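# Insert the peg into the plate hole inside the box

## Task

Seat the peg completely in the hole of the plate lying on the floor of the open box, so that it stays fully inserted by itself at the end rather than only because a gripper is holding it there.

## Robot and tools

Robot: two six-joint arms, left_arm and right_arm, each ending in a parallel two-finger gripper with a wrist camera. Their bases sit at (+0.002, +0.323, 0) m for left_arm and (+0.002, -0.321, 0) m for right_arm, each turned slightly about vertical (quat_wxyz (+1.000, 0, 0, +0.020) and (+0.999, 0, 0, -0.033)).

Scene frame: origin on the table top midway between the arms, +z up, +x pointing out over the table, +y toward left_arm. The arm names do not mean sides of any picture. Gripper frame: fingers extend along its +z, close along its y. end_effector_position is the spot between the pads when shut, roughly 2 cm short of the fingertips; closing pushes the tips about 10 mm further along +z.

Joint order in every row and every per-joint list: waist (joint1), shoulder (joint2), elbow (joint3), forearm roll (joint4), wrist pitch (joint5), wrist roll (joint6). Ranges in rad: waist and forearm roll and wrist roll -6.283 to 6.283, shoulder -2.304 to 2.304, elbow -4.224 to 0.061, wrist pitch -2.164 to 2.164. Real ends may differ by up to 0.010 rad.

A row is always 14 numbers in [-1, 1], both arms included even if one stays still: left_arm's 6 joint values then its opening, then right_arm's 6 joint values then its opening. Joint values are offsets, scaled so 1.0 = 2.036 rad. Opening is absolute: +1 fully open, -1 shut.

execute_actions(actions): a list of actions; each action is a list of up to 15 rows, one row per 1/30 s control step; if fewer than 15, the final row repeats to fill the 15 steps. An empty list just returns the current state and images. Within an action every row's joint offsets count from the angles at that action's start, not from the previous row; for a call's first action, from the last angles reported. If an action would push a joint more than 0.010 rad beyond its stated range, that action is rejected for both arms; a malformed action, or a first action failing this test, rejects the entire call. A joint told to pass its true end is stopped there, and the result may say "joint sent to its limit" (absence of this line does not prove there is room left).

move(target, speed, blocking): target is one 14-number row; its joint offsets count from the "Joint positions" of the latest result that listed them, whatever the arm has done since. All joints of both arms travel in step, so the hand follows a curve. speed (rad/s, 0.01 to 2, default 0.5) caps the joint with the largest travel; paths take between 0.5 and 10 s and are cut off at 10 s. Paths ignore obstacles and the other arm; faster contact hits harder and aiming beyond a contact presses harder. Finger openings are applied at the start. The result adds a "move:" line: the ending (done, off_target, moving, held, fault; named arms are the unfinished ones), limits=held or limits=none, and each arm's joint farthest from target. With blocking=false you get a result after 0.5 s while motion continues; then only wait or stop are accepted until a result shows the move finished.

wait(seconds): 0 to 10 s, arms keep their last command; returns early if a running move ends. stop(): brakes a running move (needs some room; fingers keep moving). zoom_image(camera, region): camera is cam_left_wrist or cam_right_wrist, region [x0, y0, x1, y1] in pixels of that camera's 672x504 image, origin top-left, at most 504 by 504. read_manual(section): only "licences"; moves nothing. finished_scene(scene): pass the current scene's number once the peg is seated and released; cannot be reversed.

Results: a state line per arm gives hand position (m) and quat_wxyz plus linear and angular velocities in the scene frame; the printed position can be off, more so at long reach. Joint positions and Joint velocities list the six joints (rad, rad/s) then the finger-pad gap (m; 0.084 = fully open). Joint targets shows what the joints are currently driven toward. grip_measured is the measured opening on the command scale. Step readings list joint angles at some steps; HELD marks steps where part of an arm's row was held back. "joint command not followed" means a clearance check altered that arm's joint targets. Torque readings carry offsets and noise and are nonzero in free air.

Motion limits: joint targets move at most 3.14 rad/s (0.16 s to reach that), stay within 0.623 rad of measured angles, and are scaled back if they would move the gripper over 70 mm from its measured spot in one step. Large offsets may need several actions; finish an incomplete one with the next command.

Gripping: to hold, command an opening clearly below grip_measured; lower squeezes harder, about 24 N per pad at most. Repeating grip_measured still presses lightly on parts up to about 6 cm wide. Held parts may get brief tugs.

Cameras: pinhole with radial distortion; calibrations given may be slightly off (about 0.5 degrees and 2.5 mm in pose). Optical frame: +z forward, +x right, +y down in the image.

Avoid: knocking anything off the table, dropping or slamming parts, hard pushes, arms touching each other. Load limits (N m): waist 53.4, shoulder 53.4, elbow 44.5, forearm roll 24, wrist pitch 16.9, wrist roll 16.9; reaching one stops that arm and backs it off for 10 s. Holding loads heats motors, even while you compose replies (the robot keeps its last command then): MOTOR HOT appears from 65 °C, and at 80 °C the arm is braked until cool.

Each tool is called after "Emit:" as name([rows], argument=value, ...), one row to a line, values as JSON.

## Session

Emit:
execute_actions(actions=[])

Scene clock: 0.00 s.
left_arm: end_effector_position=(+0.4473, +0.3185, +0.2615) grip_measured=+1.00 end_effector_quat_wxyz=(+0.391, +0.718, +0.554, -0.156) end_effector_velocity=(-0.000, -0.000, +0.000) end_effector_angular_velocity=(-0.000, +0.000, +0.000) | right_arm: end_effector_position=(+0.4853, -0.5418, +0.1958) grip_measured=+1.00 end_effector_quat_wxyz=(+0.179, +0.809, +0.525, -0.195) end_effector_velocity=(-0.000, +0.000, -0.000) end_effector_angular_velocity=(-0.001, +0.002, +0.000)
Joint names: [waist, shoulder, elbow, forearm roll, wrist pitch, wrist roll]
Joint positions: left_arm=[ 0.377 -0.289 -0.739 -1.109 -1.006  0.     0.084] | right_arm=[-0.125 -0.498 -1.003 -0.855 -0.74  -0.631  0.084]
Joint velocities: left_arm=[ 0.     0.001  0.001 -0.    -0.    -0.    -0.   ] | right_arm=[ 0.001 -0.     0.     0.    -0.001 -0.     0.   ]
Joint torques (N m, as the arm reports them, + toward a larger angle): no reading
Motor temperatures (°C, as the motors report them): left_arm=[25 24 22 28 24 26] | right_arm=[23 24 24 22 26 24]
Joint targets: left_arm=[0.377 -0.289 -0.739 -1.109 -1.006 0.000] | right_arm=[-0.125 -0.498 -1.003 -0.855 -0.740 -0.631]
camera_calibration (this result's frames):
cam_left_wrist: T_world_to_cam=[[0.923437, -0.0943197, 0.371978, -0.441182], [-0.334351, -0.673492, 0.659256, 0.256389], [0.188344, -0.733152, -0.653463, 0.448719], [0, 0, 0, 1]] pos_world=[0.408615, 0.460043, 0.288306]
cam_right_wrist: T_world_to_cam=[[0.917879, -0.388179, 0.0825533, -0.638245], [-0.376228, -0.784929, 0.49228, -0.269272], [-0.126294, -0.482912, -0.866513, 0.105268], [0, 0, 0, 1]] pos_world=[0.497818, -0.408277, 0.276463]

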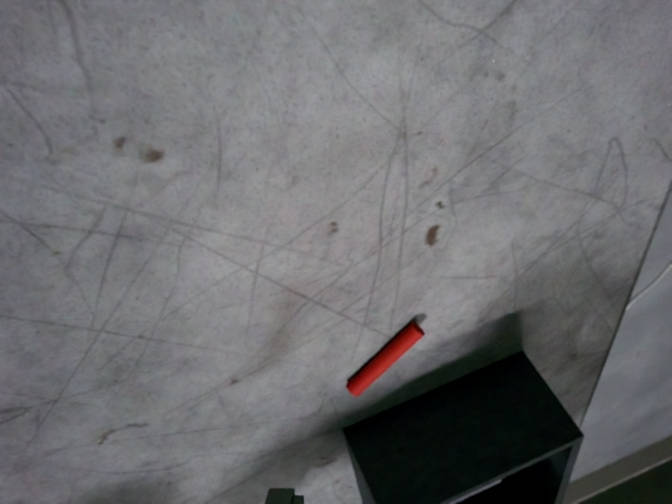

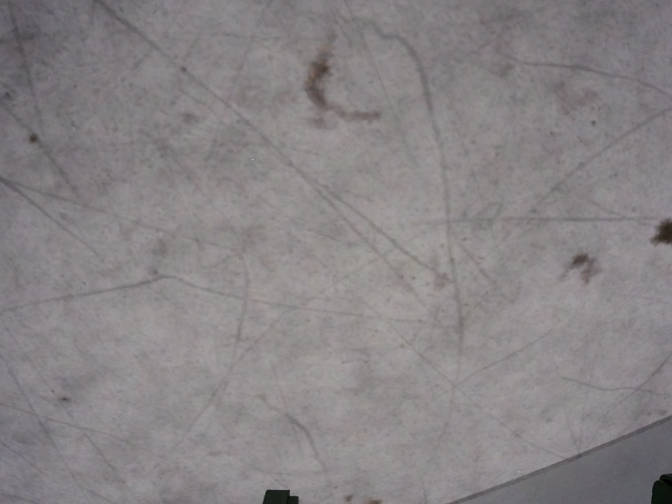

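Emit:
move(target=[-0.406,0.1287,-0.1415,0.5447,0.003,0,1,0.184,-0.0675,-0.1053,0.42,0.0776,0.2608,-0.2], speed=1)

Scene clock: 13.27 s.
left_arm: end_effector_position=(+0.4148, +0.1443, +0.4051) grip_measured=+1.00 end_effector_quat_wxyz=(+0.000, +0.979, -0.202, -0.000) end_effector_velocity=(+0.001, -0.001, +0.001) end_effector_angular_velocity=(+0.000, -0.004, -0.002) | right_arm: end_effector_position=(+0.5832, -0.2140, +0.1597) grip_measured=-0.22 end_effector_quat_wxyz=(+0.000, +0.990, +0.141, -0.000) end_effector_velocity=(-0.001, +0.001, -0.001) end_effector_angular_velocity=(+0.001, +0.002, -0.000)
Joint names: [waist, shoulder, elbow, forearm roll, wrist pitch, wrist roll]
Joint positions: left_arm=[-0.449 -0.027 -1.026 -0.    -1.     0.     0.084] | right_arm=[ 0.249 -0.636 -1.217 -0.    -0.582 -0.1    0.035]
Joint velocities: left_arm=[-0.002  0.001 -0.003  0.002  0.    -0.001  0.   ] | right_arm=[ 0.001 -0.001 -0.001  0.002 -0.001 -0.    -0.   ]
Joint torques (N m, as the arm reports them, + toward a larger angle): left_arm=[  1.01  17.66 -18.29   2.01  -0.17   0.31] | right_arm=[  1.2   40.82 -16.87  -0.03  -0.42  -0.61]
Motor temperatures (°C, as the motors report them): left_arm=[25 24 22 28 24 26] | right_arm=[23 24 24 22 26 24]
Joint targets: left_arm=[-0.449 -0.027 -1.027 0.000 -1.000 0.000] | right_arm=[0.249 -0.636 -1.217 0.000 -0.582 -0.100]
move: done; limits=none; left_arm: farthest joint: the waist, 0.001 radians from its target (0.827 radians at the start); right_arm: farthest joint: the waist, 0.001 radians from its target (0.375 radians at the start)
camera_calibration (this result's frames):
cam_left_wrist: T_world_to_cam=[[-0.393297, -0.919132, -0.0226737, 0.344107], [-0.919385, 0.393353, 0.00209825, 0.38842], [0.00699022, 0.0216711, -0.999741, 0.527501], [0, 0, 0, 1]] pos_world=[0.488756, 0.152062, 0.534351]
cam_right_wrist: T_world_to_cam=[[0.275979, -0.961155, -0.00396551, -0.332353], [-0.961118, -0.275924, -0.0108613, 0.572967], [0.00934524, 0.00680882, -0.999933, 0.291642], [0, 0, 0, 1]] pos_world=[0.639686, -0.163333, 0.296528]

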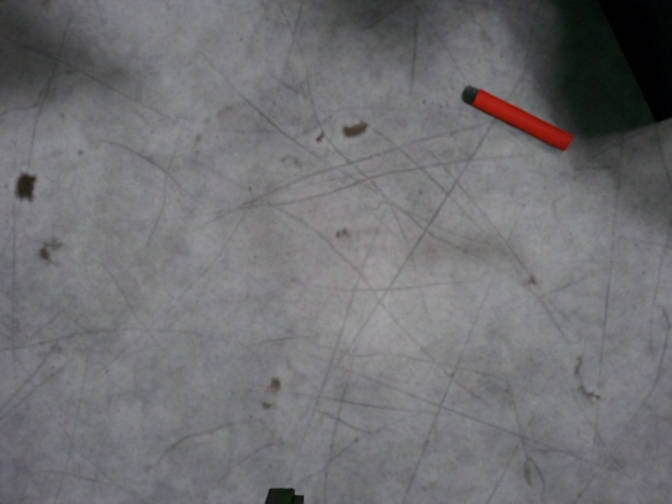

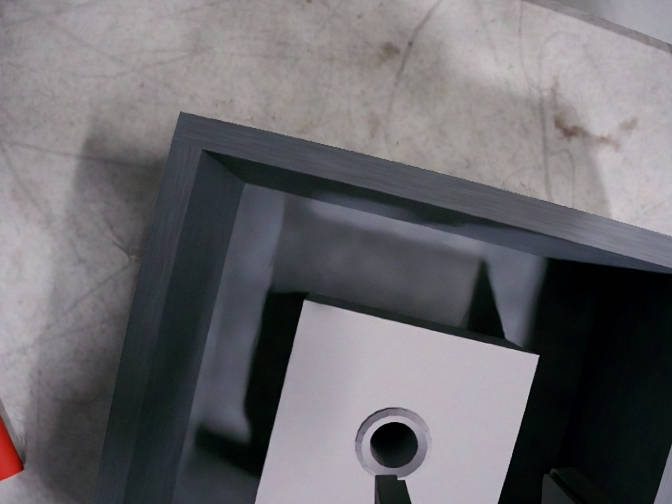

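Emit:
move(target=[-0.09,-0.3347,-0.1403,0,0.1949,-0.6267,-0.2,-0.05,0.1185,-0.0922,0,-0.2102,0.4,-0.2], speed=1)

Scene clock: 29.80 s.
left_arm: end_effector_position=(+0.5160, -0.0222, +0.1502) grip_measured=-0.22 end_effector_quat_wxyz=(+0.000, +0.942, +0.336, +0.000) end_effector_velocity=(-0.000, -0.000, -0.002) end_effector_angular_velocity=(+0.001, +0.001, -0.000) | right_arm: end_effector_position=(+0.5908, -0.2736, +0.3800) grip_measured=-0.22 end_effector_quat_wxyz=(+0.000, +0.950, -0.311, -0.000) end_effector_velocity=(+0.000, -0.000, +0.001) end_effector_angular_velocity=(+0.000, -0.002, +0.000)
Joint names: [waist, shoulder, elbow, forearm roll, wrist pitch, wrist roll]
Joint positions: left_arm=[-0.632 -0.708 -1.312 -0.    -0.603 -1.275  0.035] | right_arm=[ 0.147 -0.395 -1.405 -0.    -1.01   0.714  0.035]
Joint velocities: left_arm=[-0.001 -0.003  0.    -0.     0.002 -0.     0.   ] | right_arm=[-0.001  0.001 -0.001  0.    -0.    -0.001 -0.   ]
Joint torques (N m, as the arm reports them, + toward a larger angle): left_arm=[  1.14  33.4  -15.35   1.83  -0.17   0.27] | right_arm=[  5.99  36.87 -21.43  -0.33  -0.19  -0.68]
Motor temperatures (°C, as the motors report them): left_arm=[25 24 22 28 24 26] | right_arm=[23 24 24 22 26 24]
Joint targets: left_arm=[-0.632 -0.709 -1.312 -0.000 -0.603 -1.276] | right_arm=[0.147 -0.394 -1.405 -0.000 -1.010 0.714]
move: done; limits=none; left_arm: farthest joint: the waist, 0.000 radians from its target (0.183 radians at the start); right_arm: farthest joint: the waist, 0.000 radians from its target (0.102 radians at the start)
camera_calibration (this result's frames):
cam_left_wrist: T_world_to_cam=[[0.635032, -0.772161, -0.0223977, -0.302334], [-0.772335, -0.635214, 0.00132328, 0.448935], [-0.0152491, 0.0164582, -0.999748, 0.286996], [0, 0, 0, 1]] pos_world=[0.543096, 0.046996, 0.279558]
cam_right_wrist: T_world_to_cam=[[-0.594219, -0.804295, -0.00373319, 0.166124], [-0.804219, 0.594217, -0.0117399, 0.712006], [0.0116607, -0.00397376, -0.999924, 0.507936], [0, 0, 0, 1]] pos_world=[0.6654, -0.287455, 0.516877]

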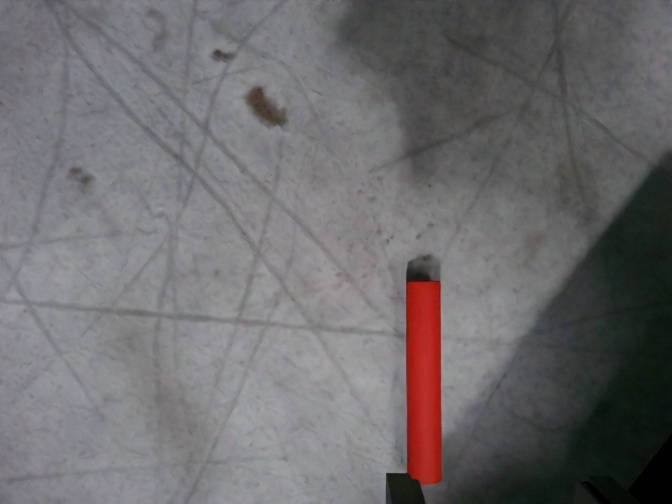

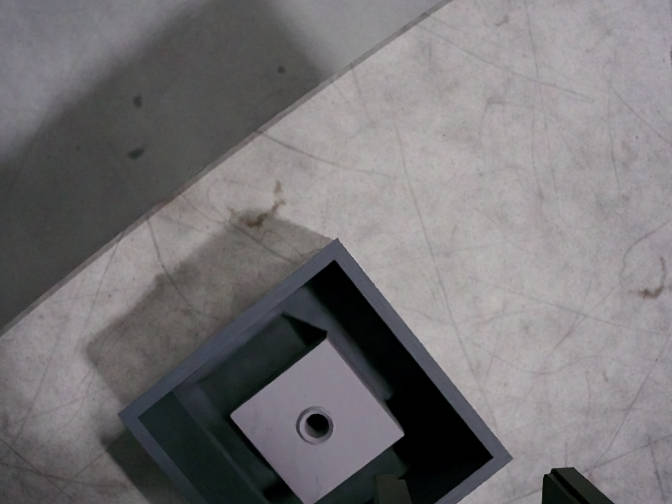

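Emit:
move(target=[-0.0056,-0.1053,-0.0065,0,0.0983,-0.0056,-0.2,0,0,0,0,0,0,-0.2], speed=0.25)

Emit:
execute_actions([
  [[0,0,0,0,0,0,-0.5,0,0,0,0,0,0,-0.2],[0,0,0,0,0,0,-0.5,0,0,0,0,0,0,-0.2],[0,0,0,0,0,0,-0.5,0,0,0,0,0,0,-0.2],[0,0,0,0,0,0,-0.6,0,0,0,0,0,0,-0.2],[0,0,0,0,0,0,-0.6,0,0,0,0,0,0,-0.2],[0,0,0,0,0,0,-0.6,0,0,0,0,0,0,-0.2],[0,0,0,0,0,0,-0.7,0,0,0,0,0,0,-0.2]],
  [[0,0,0,0,0,0,-0.95,0,0,0,0,0,0,-0.2]],
])

Scene clock: 40.60 s.
left_arm: end_effector_position=(+0.5094, -0.0262, +0.0222) grip_measured=-0.22 end_effector_quat_wxyz=(+0.000, +0.942, +0.336, -0.000) end_effector_velocity=(-0.001, +0.001, -0.002) end_effector_angular_velocity=(+0.001, +0.002, +0.000) | right_arm: end_effector_position=(+0.5908, -0.2736, +0.3800) grip_measured=-0.22 end_effector_quat_wxyz=(+0.000, +0.950, -0.311, -0.000) end_effector_velocity=(-0.000, +0.000, +0.000) end_effector_angular_velocity=(-0.000, +0.001, +0.001)
Joint names: [waist, shoulder, elbow, forearm roll, wrist pitch, wrist roll]
Joint positions: left_arm=[-0.643 -0.922 -1.325 -0.    -0.403 -1.287  0.035] | right_arm=[ 0.147 -0.395 -1.405 -0.    -1.01   0.714  0.035]
Joint velocities: left_arm=[-0.    -0.003  0.001  0.     0.002 -0.001 -0.   ] | right_arm=[ 0.     0.    -0.    -0.    -0.001 -0.    -0.   ]
Joint torques (N m, as the arm reports them, + toward a larger angle): left_arm=[  0.26  35.67 -12.61   1.74  -0.16   0.23] | right_arm=[  3.19  37.17 -20.16   0.14  -0.51  -0.38]
Motor temperatures (°C, as the motors report them): left_arm=[25 24 23 28 24 26] | right_arm=[23 24 25 22 26 24]
Joint targets: left_arm=[-0.643 -0.923 -1.325 -0.000 -0.403 -1.287] | right_arm=[0.147 -0.395 -1.405 -0.000 -1.010 0.714]
move: done; limits=none; left_arm: farthest joint: the waist, 0.000 radians from its target (0.011 radians at the start); right_arm: farthest joint: the waist, 0.000 radians from its target (0.000 radians at the start)
camera_calibration (this result's frames):
cam_left_wrist: T_world_to_cam=[[0.635054, -0.772127, -0.0229471, -0.304071], [-0.772309, -0.635246, 0.00142745, 0.441445], [-0.0156792, 0.0168157, -0.999736, 0.159141], [0, 0, 0, 1]] pos_world=[0.536528, 0.0429685, 0.151491]
cam_right_wrist: T_world_to_cam=[[-0.594219, -0.804295, -0.00373349, 0.166124], [-0.804219, 0.594217, -0.0117402, 0.712006], [0.0116611, -0.00397372, -0.999924, 0.507936], [0, 0, 0, 1]] pos_world=[0.6654, -0.287455, 0.516877]

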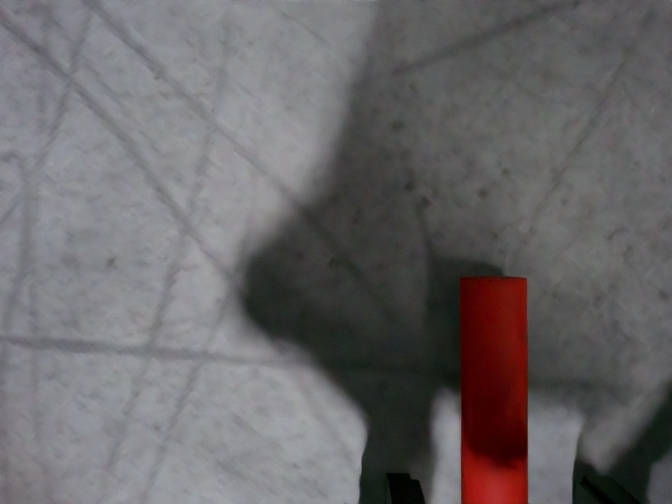

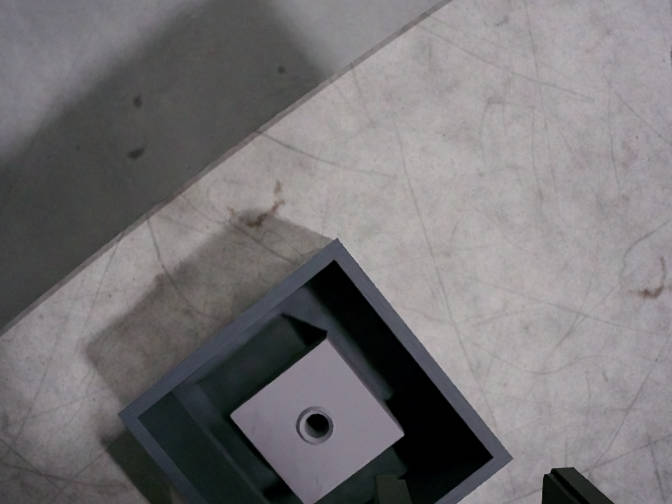

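Scene clock: 41.60 s.
left_arm: end_effector_position=(+0.5095, -0.0262, +0.0222) grip_measured=-0.69 end_effector_quat_wxyz=(+0.000, +0.942, +0.336, -0.000) end_effector_velocity=(-0.001, +0.000, -0.001) end_effector_angular_velocity=(+0.001, +0.001, -0.000) | right_arm: end_effector_position=(+0.5908, -0.2736, +0.3800) grip_measured=-0.22 end_effector_quat_wxyz=(+0.000, +0.950, -0.311, -0.000) end_effector_velocity=(-0.000, +0.000, +0.000) end_effector_angular_velocity=(+0.000, -0.000, +0.001)
Joint names: [waist, shoulder, elbow, forearm roll, wrist pitch, wrist roll]
Joint positions: left_arm=[-0.643 -0.922 -1.326 -0.    -0.403 -1.287  0.014] | right_arm=[ 0.147 -0.395 -1.405 -0.    -1.01   0.714  0.035]
Joint velocities: left_arm=[-0.    -0.     0.002  0.     0.    -0.    -0.   ] | right_arm=[ 0.     0.001  0.     0.    -0.    -0.001 -0.   ]
Joint torques (N m, as the arm reports them, + toward a larger angle): left_arm=[ -0.01  33.   -11.59   1.59  -0.22   0.28] | right_arm=[  4.01  38.69 -21.05   0.79  -0.36  -0.55]
Motor temperatures (°C, as the motors report them): left_arm=[25 24 23 28 24 26] | right_arm=[23 24 25 22 26 24]
Joint targets: left_arm=[-0.643 -0.922 -1.326 -0.000 -0.403 -1.287] | right_arm=[0.147 -0.395 -1.405 -0.000 -1.010 0.714]
Step readings (joint positions; steps 1 to 15: 1st action; 16 to 30: 2nd action):
0: left_arm=[-0.643 -0.922 -1.325 -0.000 -0.403 -1.287] | right_arm=[0.147 -0.395 -1.405 -0.000 -1.010 0.714]
1: left_arm=[-0.643 -0.922 -1.325 -0.000 -0.403 -1.287] | right_arm=[0.147 -0.395 -1.405 -0.000 -1.010 0.714]
2: left_arm=[-0.643 -0.922 -1.326 -0.000 -0.403 -1.287] | right_arm=[0.147 -0.395 -1.405 -0.000 -1.010 0.714]
4: left_arm=[-0.643 -0.922 -1.326 -0.000 -0.403 -1.287] | right_arm=[0.147 -0.395 -1.405 -0.000 -1.010 0.714]
8: left_arm=[-0.643 -0.922 -1.326 -0.000 -0.403 -1.287] | right_arm=[0.147 -0.395 -1.405 -0.000 -1.010 0.714]
15: left_arm=[-0.643 -0.922 -1.326 -0.000 -0.403 -1.287] | right_arm=[0.147 -0.395 -1.405 -0.000 -1.010 0.714]
16: left_arm=[-0.643 -0.922 -1.326 -0.000 -0.403 -1.287] | right_arm=[0.147 -0.395 -1.405 -0.000 -1.010 0.714]
17: left_arm=[-0.643 -0.922 -1.326 -0.000 -0.403 -1.287] | right_arm=[0.147 -0.395 -1.405 -0.000 -1.010 0.714]
19: left_arm=[-0.643 -0.922 -1.326 -0.000 -0.403 -1.287] | right_arm=[0.147 -0.395 -1.405 -0.000 -1.010 0.714]
23: left_arm=[-0.643 -0.922 -1.326 -0.000 -0.403 -1.287] | right_arm=[0.147 -0.395 -1.405 -0.000 -1.010 0.714]
30: Joint positions above
camera_calibration (this result's frames):
cam_left_wrist: T_world_to_cam=[[0.635053, -0.772134, -0.0227442, -0.304164], [-0.772313, -0.635241, 0.00136958, 0.441471], [-0.0155056, 0.0166959, -0.99974, 0.15913], [0, 0, 0, 1]] pos_world=[0.536582, 0.0429287, 0.151566]
cam_right_wrist: T_world_to_cam=[[-0.594219, -0.804295, -0.00373336, 0.166124], [-0.804219, 0.594217, -0.0117401, 0.712006], [0.011661, -0.00397377, -0.999924, 0.507936], [0, 0, 0, 1]] pos_world=[0.6654, -0.287455, 0.516877]

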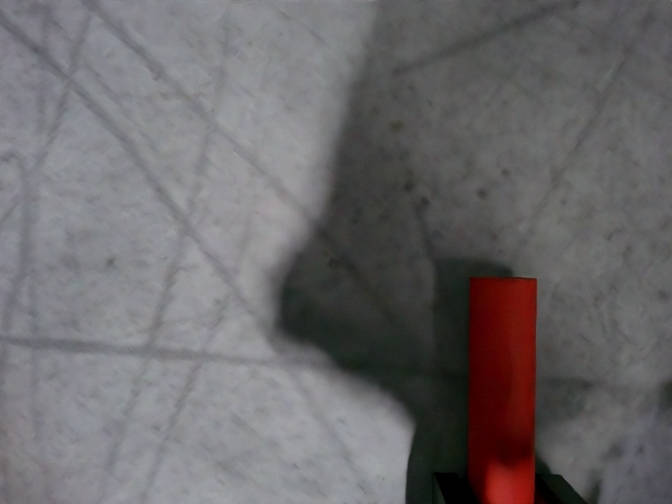

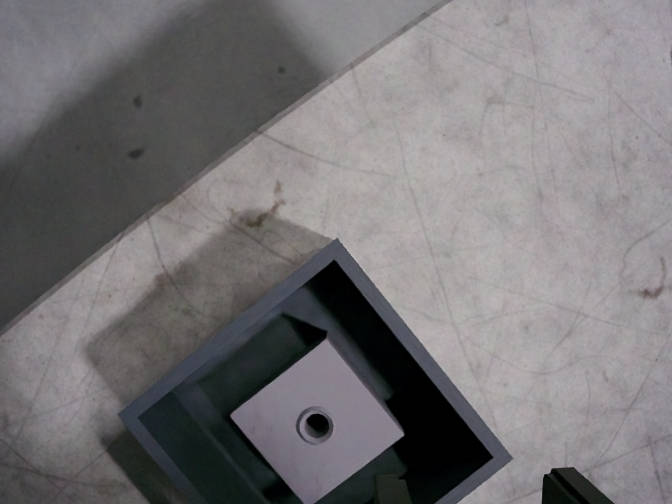

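Emit:
move(target=[0.02,0.105,0.0065,0,-0.098,0,-0.95,0,0,0,0,0,0,-0.2], speed=0.4)

Emit:
move(target=[0.085,-0.0157,0.168,0,0.566,0.48,-0.95,0,0,0,0,0,0,-0.2], speed=1.2)

Scene clock: 50.87 s.
left_arm: end_effector_position=(+0.5259, -0.0070, +0.1498) grip_measured=-0.69 end_effector_quat_wxyz=(+0.000, +0.935, +0.355, +0.000) end_effector_velocity=(+0.001, -0.000, +0.003) end_effector_angular_velocity=(-0.002, -0.003, -0.001) | right_arm: end_effector_position=(+0.5908, -0.2736, +0.3800) grip_measured=-0.22 end_effector_quat_wxyz=(+0.000, +0.950, -0.311, -0.000) end_effector_velocity=(-0.000, -0.000, +0.000) end_effector_angular_velocity=(+0.000, -0.001, -0.000)
Joint names: [waist, shoulder, elbow, forearm roll, wrist pitch, wrist roll]
Joint positions: left_arm=[-0.603 -0.709 -1.312 -0.    -0.603 -1.287  0.013] | right_arm=[ 0.147 -0.395 -1.405 -0.    -1.01   0.714  0.035]
Joint velocities: left_arm=[ 0.     0.004 -0.002  0.    -0.002  0.001  0.   ] | right_arm=[-0.     0.001  0.    -0.     0.    -0.    -0.   ]
Joint torques (N m, as the arm reports them, + toward a larger angle): left_arm=[ -0.32  32.4  -15.37   2.17  -0.23   0.27] | right_arm=[  1.82  38.13 -20.71   0.11  -0.17  -0.48]
Motor temperatures (°C, as the motors report them): left_arm=[25 25 23 28 24 26] | right_arm=[23 24 25 22 26 24]
Joint targets: left_arm=[-0.603 -0.708 -1.312 -0.000 -0.603 -1.287] | right_arm=[0.147 -0.395 -1.405 -0.000 -1.010 0.714]
move: done; limits=none; left_arm: farthest joint: the shoulder, 0.001 radians from its target (0.214 radians at the start); right_arm: farthest joint: the waist, 0.000 radians from its target (0.000 radians at the start)
camera_calibration (this result's frames):
cam_left_wrist: T_world_to_cam=[[0.665868, -0.745733, -0.0223958, -0.312946], [-0.7459, -0.666057, 0.00133324, 0.452077], [-0.0159111, 0.0158173, -0.999748, 0.286804], [0, 0, 0, 1]] pos_world=[0.550148, 0.0631983, 0.279121]
cam_right_wrist: T_world_to_cam=[[-0.594219, -0.804295, -0.00373323, 0.166124], [-0.804219, 0.594217, -0.0117401, 0.712006], [0.0116608, -0.00397383, -0.999924, 0.507936], [0, 0, 0, 1]] pos_world=[0.6654, -0.287455, 0.516877]

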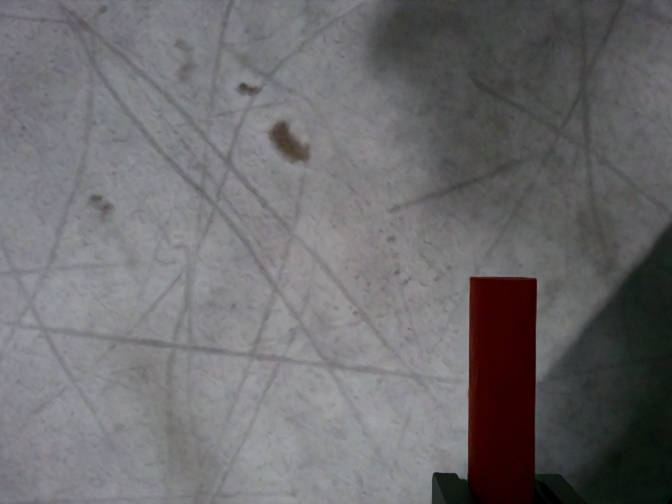

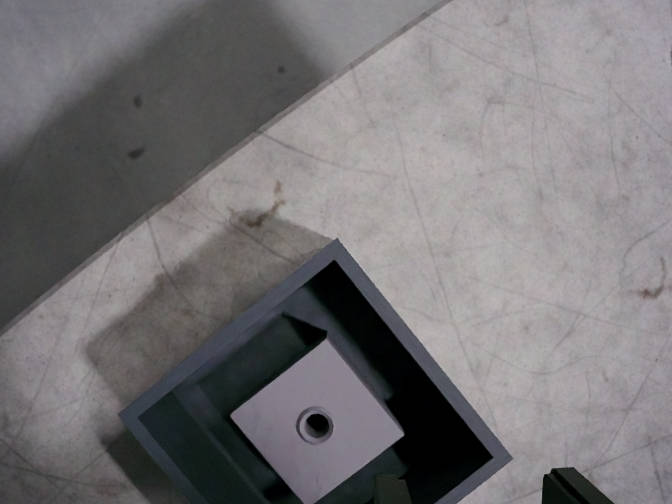

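Scene clock: 52.57 s.
left_arm: end_effector_position=(+0.6292, +0.0659, +0.0970) grip_measured=-0.69 end_effector_quat_wxyz=(+0.130, +0.924, -0.036, +0.357) end_effector_velocity=(-0.000, +0.001, -0.000) end_effector_angular_velocity=(+0.001, +0.000, +0.000) | right_arm: end_effector_position=(+0.5908, -0.2736, +0.3800) grip_measured=-0.22 end_effector_quat_wxyz=(+0.000, +0.950, -0.311, -0.000) end_effector_velocity=(+0.000, +0.000, +0.000) end_effector_angular_velocity=(+0.000, -0.001, +0.000)
Joint names: [waist, shoulder, elbow, forearm roll, wrist pitch, wrist roll]
Joint positions: left_arm=[-0.43  -0.741 -0.97  -0.     0.549 -0.31   0.013] | right_arm=[ 0.147 -0.395 -1.405 -0.    -1.01   0.714  0.035]
Joint velocities: left_arm=[ 0.001  0.     0.002 -0.     0.001  0.001 -0.   ] | right_arm=[ 0.     0.001  0.    -0.     0.    -0.     0.   ]
Joint torques (N m, as the arm reports them, + toward a larger angle): left_arm=[  0.05  30.69 -11.17   1.64   0.8    0.32] | right_arm=[  4.75  37.23 -20.95   0.26  -0.11  -0.51]
Motor temperatures (°C, as the motors report them): left_arm=[25 25 23 28 24 26] | right_arm=[23 24 25 22 26 24]
Joint targets: left_arm=[-0.430 -0.741 -0.970 -0.000 0.550 -0.310] | right_arm=[0.147 -0.395 -1.405 -0.000 -1.010 0.714]
move: done; limits=none; left_arm: farthest joint: the waist, 0.000 radians from its target (0.173 radians at the start); right_arm: farthest joint: the waist, 0.000 radians from its target (0.000 radians at the start)
camera_calibration (this result's frames):
cam_left_wrist: T_world_to_cam=[[-0.142283, -0.96938, 0.200145, 0.173115], [-0.74424, -0.0285381, -0.667302, 0.599596], [0.652581, -0.243902, -0.717391, -0.196347], [0, 0, 0, 1]] pos_world=[0.599007, 0.137036, 0.224607]
cam_right_wrist: T_world_to_cam=[[-0.594219, -0.804295, -0.00373315, 0.166124], [-0.804219, 0.594217, -0.01174, 0.712006], [0.0116607, -0.00397387, -0.999924, 0.507936], [0, 0, 0, 1]] pos_world=[0.6654, -0.287455, 0.516877]

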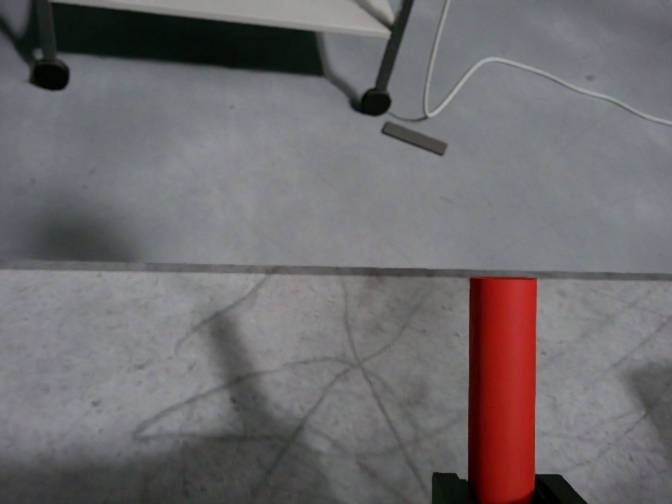

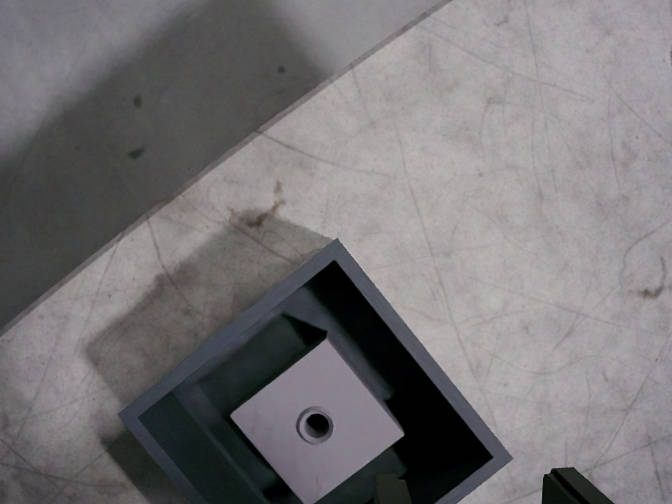

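Emit:
move(target=[-0.1031,-0.0157,0.167,0,0.5717,0.1528,-0.95,0.2161,0.0003,0,0,0,0.1999,-0.2], speed=1.2)

Emit:
move(target=[0,0,0,0,0,0,-0.95,0.0005,-0.053,0.0752,0,0.1279,0,-0.2], speed=0.3)

Scene clock: 60.13 s.
left_arm: end_effector_position=(+0.5016, -0.0179, +0.2002) grip_measured=-0.69 end_effector_quat_wxyz=(+0.208, +0.676, -0.209, +0.676) end_effector_velocity=(-0.001, -0.000, -0.000) end_effector_angular_velocity=(+0.001, -0.002, -0.001) | right_arm: end_effector_position=(+0.5145, -0.0277, +0.3804) grip_measured=-0.22 end_effector_quat_wxyz=(-0.000, +0.955, -0.296, +0.000) end_effector_velocity=(-0.000, +0.001, +0.000) end_effector_angular_velocity=(+0.001, -0.001, -0.000)
Joint names: [waist, shoulder, elbow, forearm roll, wrist pitch, wrist roll]
Joint positions: left_arm=[-0.639 -0.773 -0.63  -0.     1.713  0.001  0.014] | right_arm=[ 0.587 -0.394 -1.405 -0.    -1.01   1.121  0.035]
Joint velocities: left_arm=[-0.001 -0.001  0.     0.     0.002  0.002 -0.   ] | right_arm=[ 0.002  0.    -0.     0.     0.     0.002  0.   ]
Joint torques (N m, as the arm reports them, + toward a larger angle): left_arm=[ 0.99 26.51 -4.07  1.42  1.17  0.33] | right_arm=[  3.62  35.63 -20.06  -0.07  -0.13  -0.6 ]
Motor temperatures (°C, as the motors report them): left_arm=[25 25 23 28 24 26] | right_arm=[23 24 25 22 26 24]
Joint targets: left_arm=[-0.640 -0.773 -0.630 -0.000 1.713 0.001] | right_arm=[0.587 -0.394 -1.405 -0.000 -1.010 1.121]
move: done; limits=none; left_arm: farthest joint: the waist, 0.000 radians from its target (0.210 radians at the start); right_arm: farthest joint: the waist, 0.000 radians from its target (0.440 radians at the start)
camera_calibration (this result's frames):
cam_left_wrist: T_world_to_cam=[[-0.543977, -0.839097, 0.00221474, 0.29652], [-0.00240684, -0.0010791, -0.999997, 0.266117], [0.839097, -0.54398, -0.00143257, -0.301791], [0, 0, 0, 1]] pos_world=[0.415172, 0.084928, 0.265027]
cam_right_wrist: T_world_to_cam=[[-0.56749, -0.823369, -0.00424482, 0.304514], [-0.823287, 0.567496, -0.012093, 0.513726], [0.0123659, -0.00336796, -0.999918, 0.509815], [0, 0, 0, 1]] pos_world=[0.589448, -0.0390926, 0.517278]

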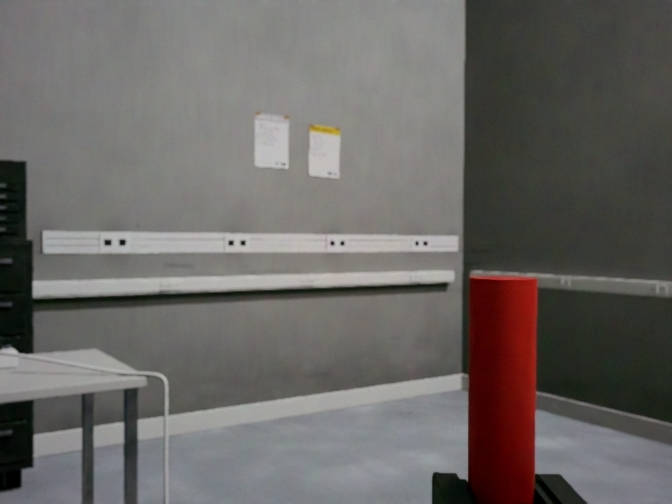

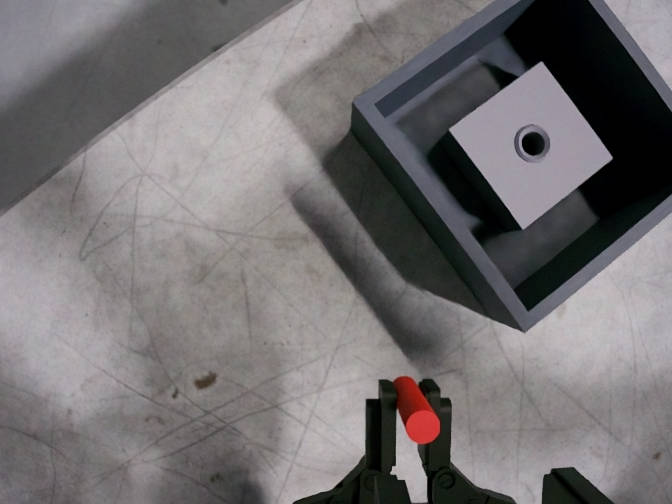

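Scene clock: 61.47 s.
left_arm: end_effector_position=(+0.5016, -0.0179, +0.2002) grip_measured=-0.69 end_effector_quat_wxyz=(+0.208, +0.676, -0.209, +0.676) end_effector_velocity=(+0.000, -0.000, +0.000) end_effector_angular_velocity=(+0.001, -0.001, +0.000) | right_arm: end_effector_position=(+0.5120, -0.0285, +0.2521) grip_measured=-0.22 end_effector_quat_wxyz=(-0.000, +0.955, -0.295, +0.000) end_effector_velocity=(-0.001, -0.000, -0.002) end_effector_angular_velocity=(-0.001, +0.002, +0.001)
Joint names: [waist, shoulder, elbow, forearm roll, wrist pitch, wrist roll]
Joint positions: left_arm=[-0.639 -0.773 -0.63  -0.     1.713  0.001  0.014] | right_arm=[ 0.588 -0.502 -1.252 -0.    -0.75   1.121  0.035]
Joint velocities: left_arm=[ 0.     0.    -0.001 -0.    -0.     0.001 -0.   ] | right_arm=[ 0.    -0.002  0.002 -0.     0.001 -0.     0.   ]
Joint torques (N m, as the arm reports them, + toward a larger angle): left_arm=[ 0.83 25.33 -4.38  1.62  1.19  0.34] | right_arm=[  3.62  39.99 -19.94   0.22  -0.26  -0.49]
Motor temperatures (°C, as the motors report them): left_arm=[25 25 23 28 24 26] | right_arm=[23 24 25 22 26 24]
Joint targets: left_arm=[-0.639 -0.773 -0.630 -0.000 1.713 0.001] | right_arm=[0.588 -0.502 -1.251 -0.000 -0.750 1.121]
move: done; limits=none; left_arm: farthest joint: the waist, 0.000 radians from its target (0.000 radians at the start); right_arm: farthest joint: the waist, 0.000 radians from its target (0.001 radians at the start)
camera_calibration (this result's frames):
cam_left_wrist: T_world_to_cam=[[-0.543977, -0.839097, 0.00221474, 0.29652], [-0.00240677, -0.00107915, -0.999997, 0.266117], [0.839097, -0.54398, -0.00143248, -0.301791], [0, 0, 0, 1]] pos_world=[0.415172, 0.084928, 0.265027]
cam_right_wrist: T_world_to_cam=[[-0.566644, -0.823953, -0.00407959, 0.301367], [-0.823873, 0.566648, -0.0119965, 0.510748], [0.0121962, -0.00343669, -0.99992, 0.381672], [0, 0, 0, 1]] pos_world=[0.586904, -0.0397909, 0.388998]

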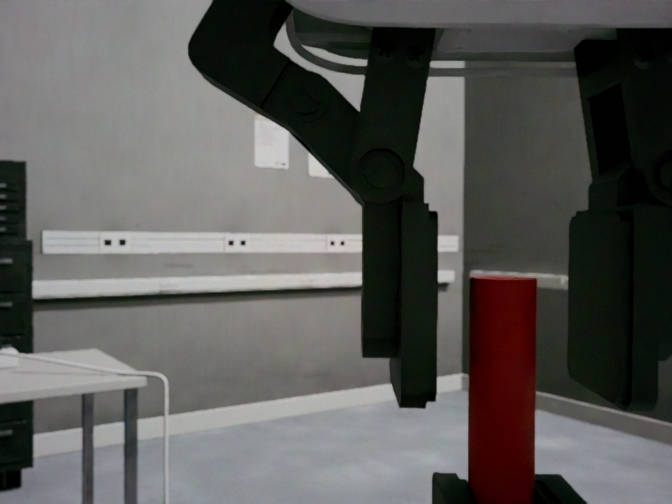

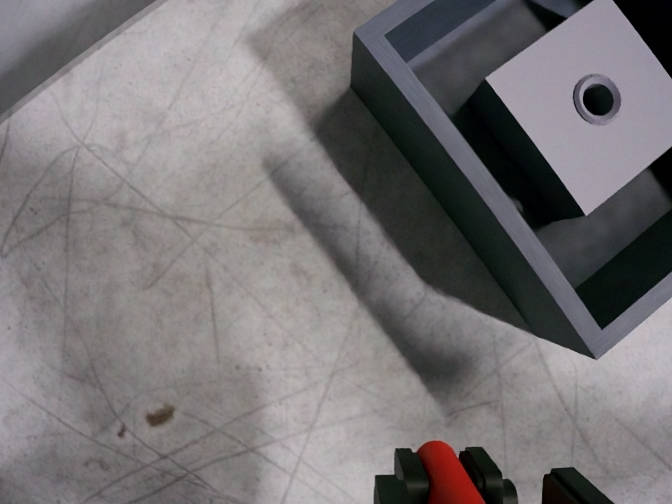

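Emit:
execute_actions([
  [[0,0,0,0,0,0,-0.95,0,0,0,0,0,0,-0.55]],
  [[0,0,0,0,0,0,-0.95,0,0,0,0,0,0,-0.7],[0,0,0,0,0,0,-0.95,0,0,0,0,0,0,-0.7],[0,0,0,0,0,0,-0.95,0,0,0,0,0,0,-0.7],[0,0,0,0,0,0,-0.95,0,0,0,0,0,0,-0.95]],
  [[0,0,0,0,0,0,1,0,0,0,0,0,0,-0.95]],
])

Emit:
move(target=[0,0,0,0,0,0,1,-0.1559,0,0,0,0,-0.1559,-0.95], speed=0.35)

Emit:
move(target=[0,0,0,0,0,0,1,0,-0.0641,0.0204,0,0.0845,0,-0.95], speed=0.3)

Emit:
zoom_image(camera="cam_right_wrist", region=[340,370,540,504])

Scene clock: 75.97 s.
left_arm: end_effector_position=(+0.5016, -0.0181, +0.2003) grip_measured=+1.00 end_effector_quat_wxyz=(+0.208, +0.675, -0.209, +0.676) end_effector_velocity=(-0.001, -0.000, -0.000) end_effector_angular_velocity=(-0.001, +0.001, -0.001) | right_arm: end_effector_position=(+0.5122, -0.0283, +0.2522) grip_measured=-0.69 end_effector_quat_wxyz=(-0.000, +0.955, -0.295, +0.000) end_effector_velocity=(+0.001, +0.001, +0.001) end_effector_angular_velocity=(+0.002, -0.003, +0.000)
Joint names: [waist, shoulder, elbow, forearm roll, wrist pitch, wrist roll]
Joint positions: left_arm=[-0.64  -0.773 -0.631 -0.     1.713  0.001  0.084] | right_arm=[ 0.588 -0.502 -1.252  0.    -0.749  1.121  0.013]
Joint velocities: left_arm=[-0.001 -0.     0.     0.     0.    -0.001  0.   ] | right_arm=[ 0.     0.001 -0.001  0.     0.002 -0.    -0.   ]
Joint torques (N m, as the arm reports them, + toward a larger angle): left_arm=[ 1.68 25.86 -3.79  1.54  1.13  0.34] | right_arm=[  4.96  39.82 -20.11  -1.    -0.39  -0.6 ]
Motor temperatures (°C, as the motors report them): left_arm=[25 25 22 28 24 26] | right_arm=[23 24 25 22 26 24]
Joint targets: left_arm=[-0.640 -0.773 -0.631 -0.000 1.713 0.001] | right_arm=[0.588 -0.502 -1.252 0.000 -0.749 1.121]
Step readings (joint positions; steps 1 to 15: 1st action; 16 to 30: 2nd action; 31 to 45: 3rd action):
0: left_arm=[-0.639 -0.773 -0.630 -0.000 1.713 0.001] | right_arm=[0.588 -0.502 -1.251 -0.000 -0.750 1.121]
1: left_arm=[-0.639 -0.773 -0.630 -0.000 1.713 0.001] | right_arm=[0.588 -0.502 -1.251 -0.000 -0.750 1.121]
2: left_arm=[-0.639 -0.773 -0.630 -0.000 1.713 0.001] | right_arm=[0.588 -0.502 -1.252 -0.000 -0.750 1.121]
4: left_arm=[-0.639 -0.773 -0.630 -0.000 1.713 0.001] | right_arm=[0.588 -0.502 -1.252 -0.000 -0.750 1.121]
8: left_arm=[-0.639 -0.773 -0.630 -0.000 1.713 0.001] | right_arm=[0.588 -0.502 -1.252 -0.000 -0.750 1.121]
15: left_arm=[-0.639 -0.773 -0.630 -0.000 1.713 0.001] | right_arm=[0.588 -0.502 -1.252 -0.000 -0.750 1.121]
16: left_arm=[-0.639 -0.773 -0.630 -0.000 1.713 0.001] | right_arm=[0.588 -0.502 -1.252 -0.000 -0.750 1.121]
17: left_arm=[-0.640 -0.773 -0.631 -0.000 1.713 0.001] | right_arm=[0.588 -0.502 -1.252 0.000 -0.749 1.121]
19: left_arm=[-0.640 -0.773 -0.631 0.000 1.713 0.001] | right_arm=[0.588 -0.502 -1.252 0.000 -0.749 1.121]
23: left_arm=[-0.640 -0.773 -0.631 0.000 1.713 0.001] | right_arm=[0.588 -0.502 -1.252 0.000 -0.749 1.121]
30: left_arm=[-0.640 -0.773 -0.631 -0.000 1.713 0.001] | right_arm=[0.588 -0.502 -1.252 0.000 -0.749 1.121]
31: left_arm=[-0.640 -0.773 -0.631 -0.000 1.713 0.001] | right_arm=[0.588 -0.502 -1.252 -0.000 -0.750 1.121]
32: left_arm=[-0.639 -0.773 -0.630 -0.001 1.713 0.001] | right_arm=[0.588 -0.502 -1.251 -0.000 -0.751 1.121]
34: left_arm=[-0.639 -0.773 -0.630 -0.001 1.713 0.001] | right_arm=[0.588 -0.502 -1.251 -0.000 -0.751 1.121]
38: left_arm=[-0.639 -0.773 -0.630 -0.000 1.713 0.001] | right_arm=[0.588 -0.502 -1.252 -0.000 -0.750 1.121]
45: Joint positions above
camera_calibration (this result's frames):
cam_left_wrist: T_world_to_cam=[[-0.544308, -0.838883, 0.00218054, 0.296538], [-0.0021708, -0.00119081, -0.999997, 0.266081], [0.838883, -0.544311, -0.00117288, -0.301778], [0, 0, 0, 1]] pos_world=[0.415142, 0.0848166, 0.26508]
cam_right_wrist: T_world_to_cam=[[-0.566623, -0.823962, -0.00494991, 0.301854], [-0.823875, 0.566637, -0.012347, 0.510902], [0.0129783, -0.002918, -0.999912, 0.381377], [0, 0, 0, 1]] pos_world=[0.587008, -0.0396669, 0.389146]

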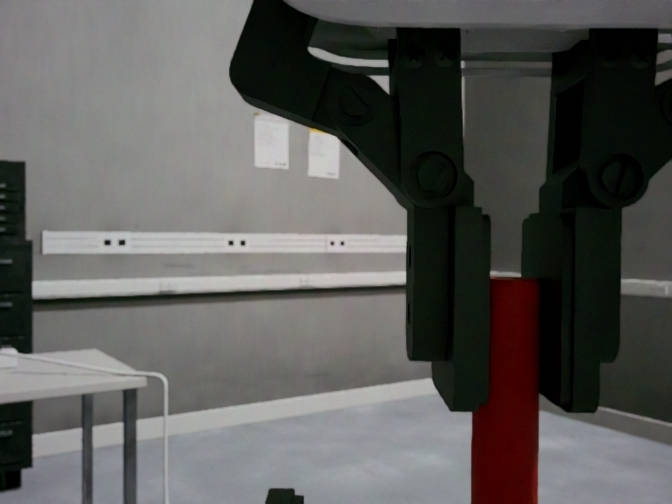

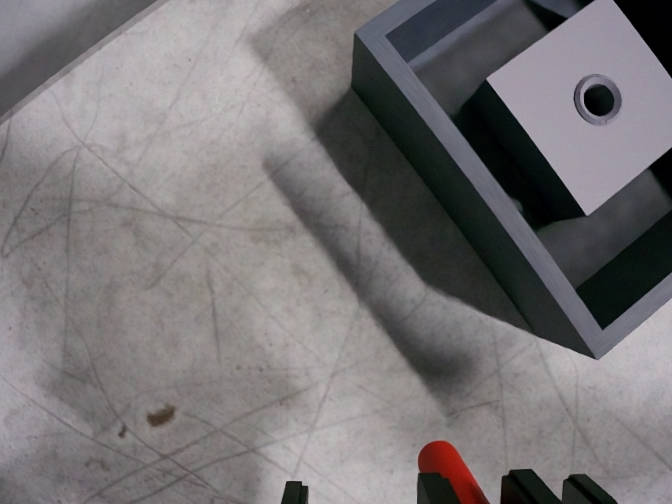

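Scene clock: 77.37 s.
left_arm: end_effector_position=(+0.5016, -0.0181, +0.2003) grip_measured=+1.00 end_effector_quat_wxyz=(+0.208, +0.675, -0.209, +0.676) end_effector_velocity=(+0.000, -0.000, +0.000) end_effector_angular_velocity=(+0.000, -0.000, -0.000) | right_arm: end_effector_position=(+0.5781, -0.2017, +0.2522) grip_measured=-0.69 end_effector_quat_wxyz=(-0.000, +0.955, -0.295, +0.000) end_effector_velocity=(+0.000, -0.002, +0.000) end_effector_angular_velocity=(-0.000, +0.000, -0.002)
Joint names: [waist, shoulder, elbow, forearm roll, wrist pitch, wrist roll]
Joint positions: left_arm=[-0.64  -0.773 -0.631 -0.     1.713  0.001  0.084] | right_arm=[ 0.271 -0.502 -1.252  0.    -0.749  0.804  0.013]
Joint velocities: left_arm=[-0. -0. -0.  0. -0.  0. -0.] | right_arm=[-0.003  0.001 -0.    -0.    -0.001 -0.001  0.   ]
Joint torques (N m, as the arm reports them, + toward a larger angle): left_arm=[ 0.94 25.47 -4.06  1.29  1.21  0.26] | right_arm=[  4.62  36.76 -18.72   0.2   -0.27  -0.57]
Motor temperatures (°C, as the motors report them): left_arm=[25 25 22 28 24 26] | right_arm=[23 24 25 22 26 24]
Joint targets: left_arm=[-0.640 -0.773 -0.631 -0.000 1.713 0.001] | right_arm=[0.271 -0.502 -1.252 0.000 -0.749 0.804]
move: done; limits=none; left_arm: farthest joint: the waist, 0.000 radians from its target (0.000 radians at the start); right_arm: farthest joint: the waist, 0.000 radians from its target (0.317 radians at the start)
camera_calibration (this result's frames):
cam_left_wrist: T_world_to_cam=[[-0.544308, -0.838883, 0.00218058, 0.296538], [-0.00217087, -0.00119082, -0.999997, 0.266081], [0.838883, -0.544311, -0.00117293, -0.301778], [0, 0, 0, 1]] pos_world=[0.415142, 0.0848165, 0.26508]
cam_right_wrist: T_world_to_cam=[[-0.566415, -0.824106, -0.00474793, 0.196084], [-0.824016, 0.566426, -0.0126314, 0.663626], [0.0130989, -0.00324224, -0.999909, 0.379878], [0, 0, 0, 1]] pos_world=[0.652927, -0.213069, 0.389157]

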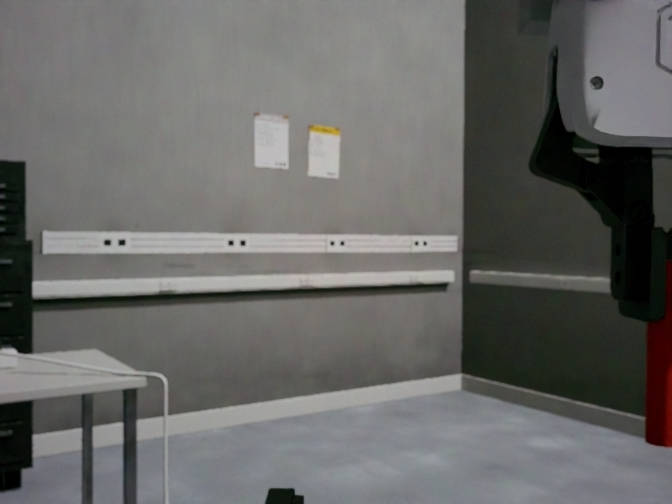

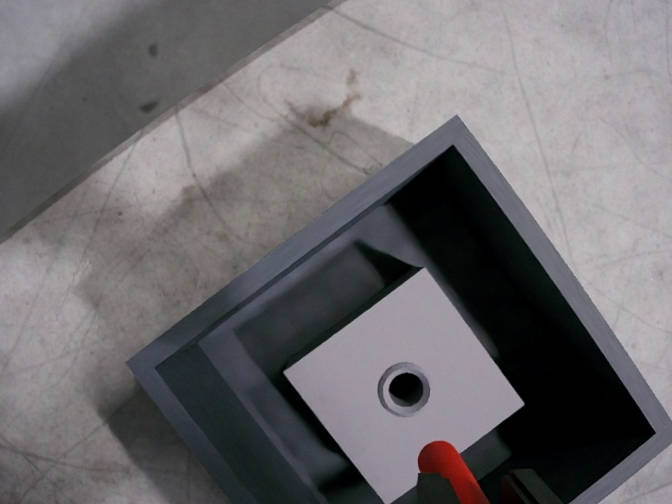

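Scene clock: 78.43 s.
left_arm: end_effector_position=(+0.5016, -0.0181, +0.2003) grip_measured=+1.00 end_effector_quat_wxyz=(+0.208, +0.675, -0.209, +0.676) end_effector_velocity=(+0.000, -0.000, +0.000) end_effector_angular_velocity=(-0.000, -0.001, +0.000) | right_arm: end_effector_position=(+0.5794, -0.2015, +0.1598) grip_measured=-0.69 end_effector_quat_wxyz=(-0.000, +0.955, -0.295, +0.001) end_effector_velocity=(-0.001, +0.000, -0.001) end_effector_angular_velocity=(-0.001, +0.003, +0.001)
Joint names: [waist, shoulder, elbow, forearm roll, wrist pitch, wrist roll]
Joint positions: left_arm=[-0.64  -0.773 -0.631 -0.     1.713  0.001  0.084] | right_arm=[ 0.271 -0.632 -1.211  0.    -0.577  0.804  0.013]
Joint velocities: left_arm=[ 0.    -0.    -0.001 -0.     0.     0.     0.   ] | right_arm=[ 0.001 -0.002  0.001 -0.     0.    -0.001 -0.   ]
Joint torques (N m, as the arm reports them, + toward a larger angle): left_arm=[ 0.58 25.32 -4.35  1.43  1.22  0.29] | right_arm=[  3.37  37.86 -17.17   0.2   -0.36  -0.77]
Motor temperatures (°C, as the motors report them): left_arm=[25 25 22 28 24 26] | right_arm=[23 24 25 22 26 24]
Joint targets: left_arm=[-0.640 -0.773 -0.631 -0.000 1.713 0.001] | right_arm=[0.271 -0.632 -1.211 0.000 -0.577 0.804]
move: done; limits=none; left_arm: farthest joint: the waist, 0.000 radians from its target (0.000 radians at the start); right_arm: farthest joint: the shoulder, 0.001 radians from its target (0.131 radians at the start)
camera_calibration (this result's frames):
cam_left_wrist: T_world_to_cam=[[-0.544308, -0.838883, 0.00218058, 0.296538], [-0.0021709, -0.00119079, -0.999997, 0.266081], [0.838883, -0.544311, -0.00117298, -0.301778], [0, 0, 0, 1]] pos_world=[0.415142, 0.0848165, 0.26508]
cam_right_wrist: T_world_to_cam=[[-0.566419, -0.824102, -0.0050552, 0.196659], [-0.824007, 0.566432, -0.0129296, 0.663423], [0.0135187, -0.00315802, -0.999904, 0.287196], [0, 0, 0, 1]] pos_world=[0.654174, -0.212811, 0.29674]

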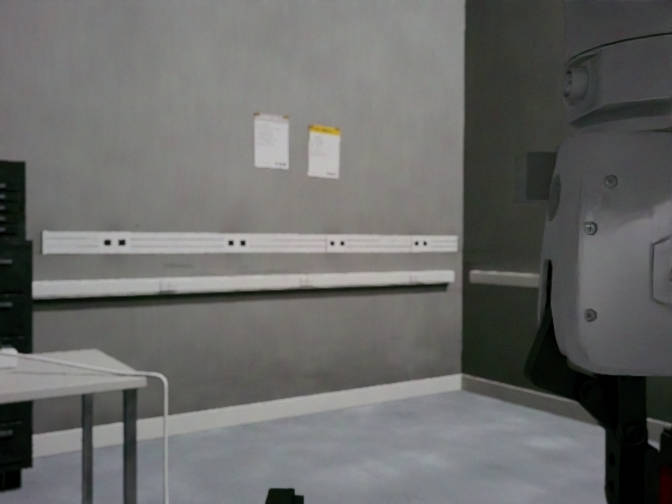

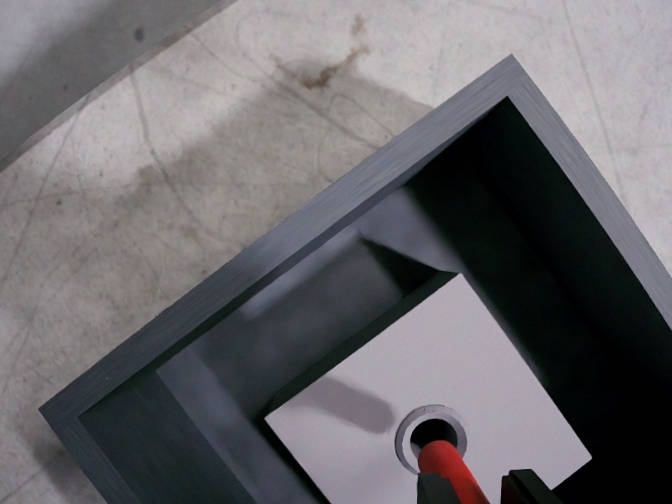

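Region (340, 370, 540, 504) of cam_right_wrist's 672x504 image, scaled by 2.520, with more detail than that image has; it fills the top 338 rows of this view, and the rest is white.

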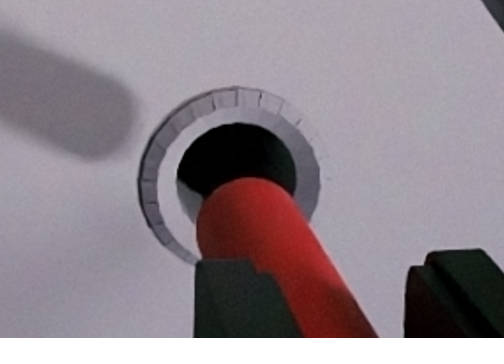

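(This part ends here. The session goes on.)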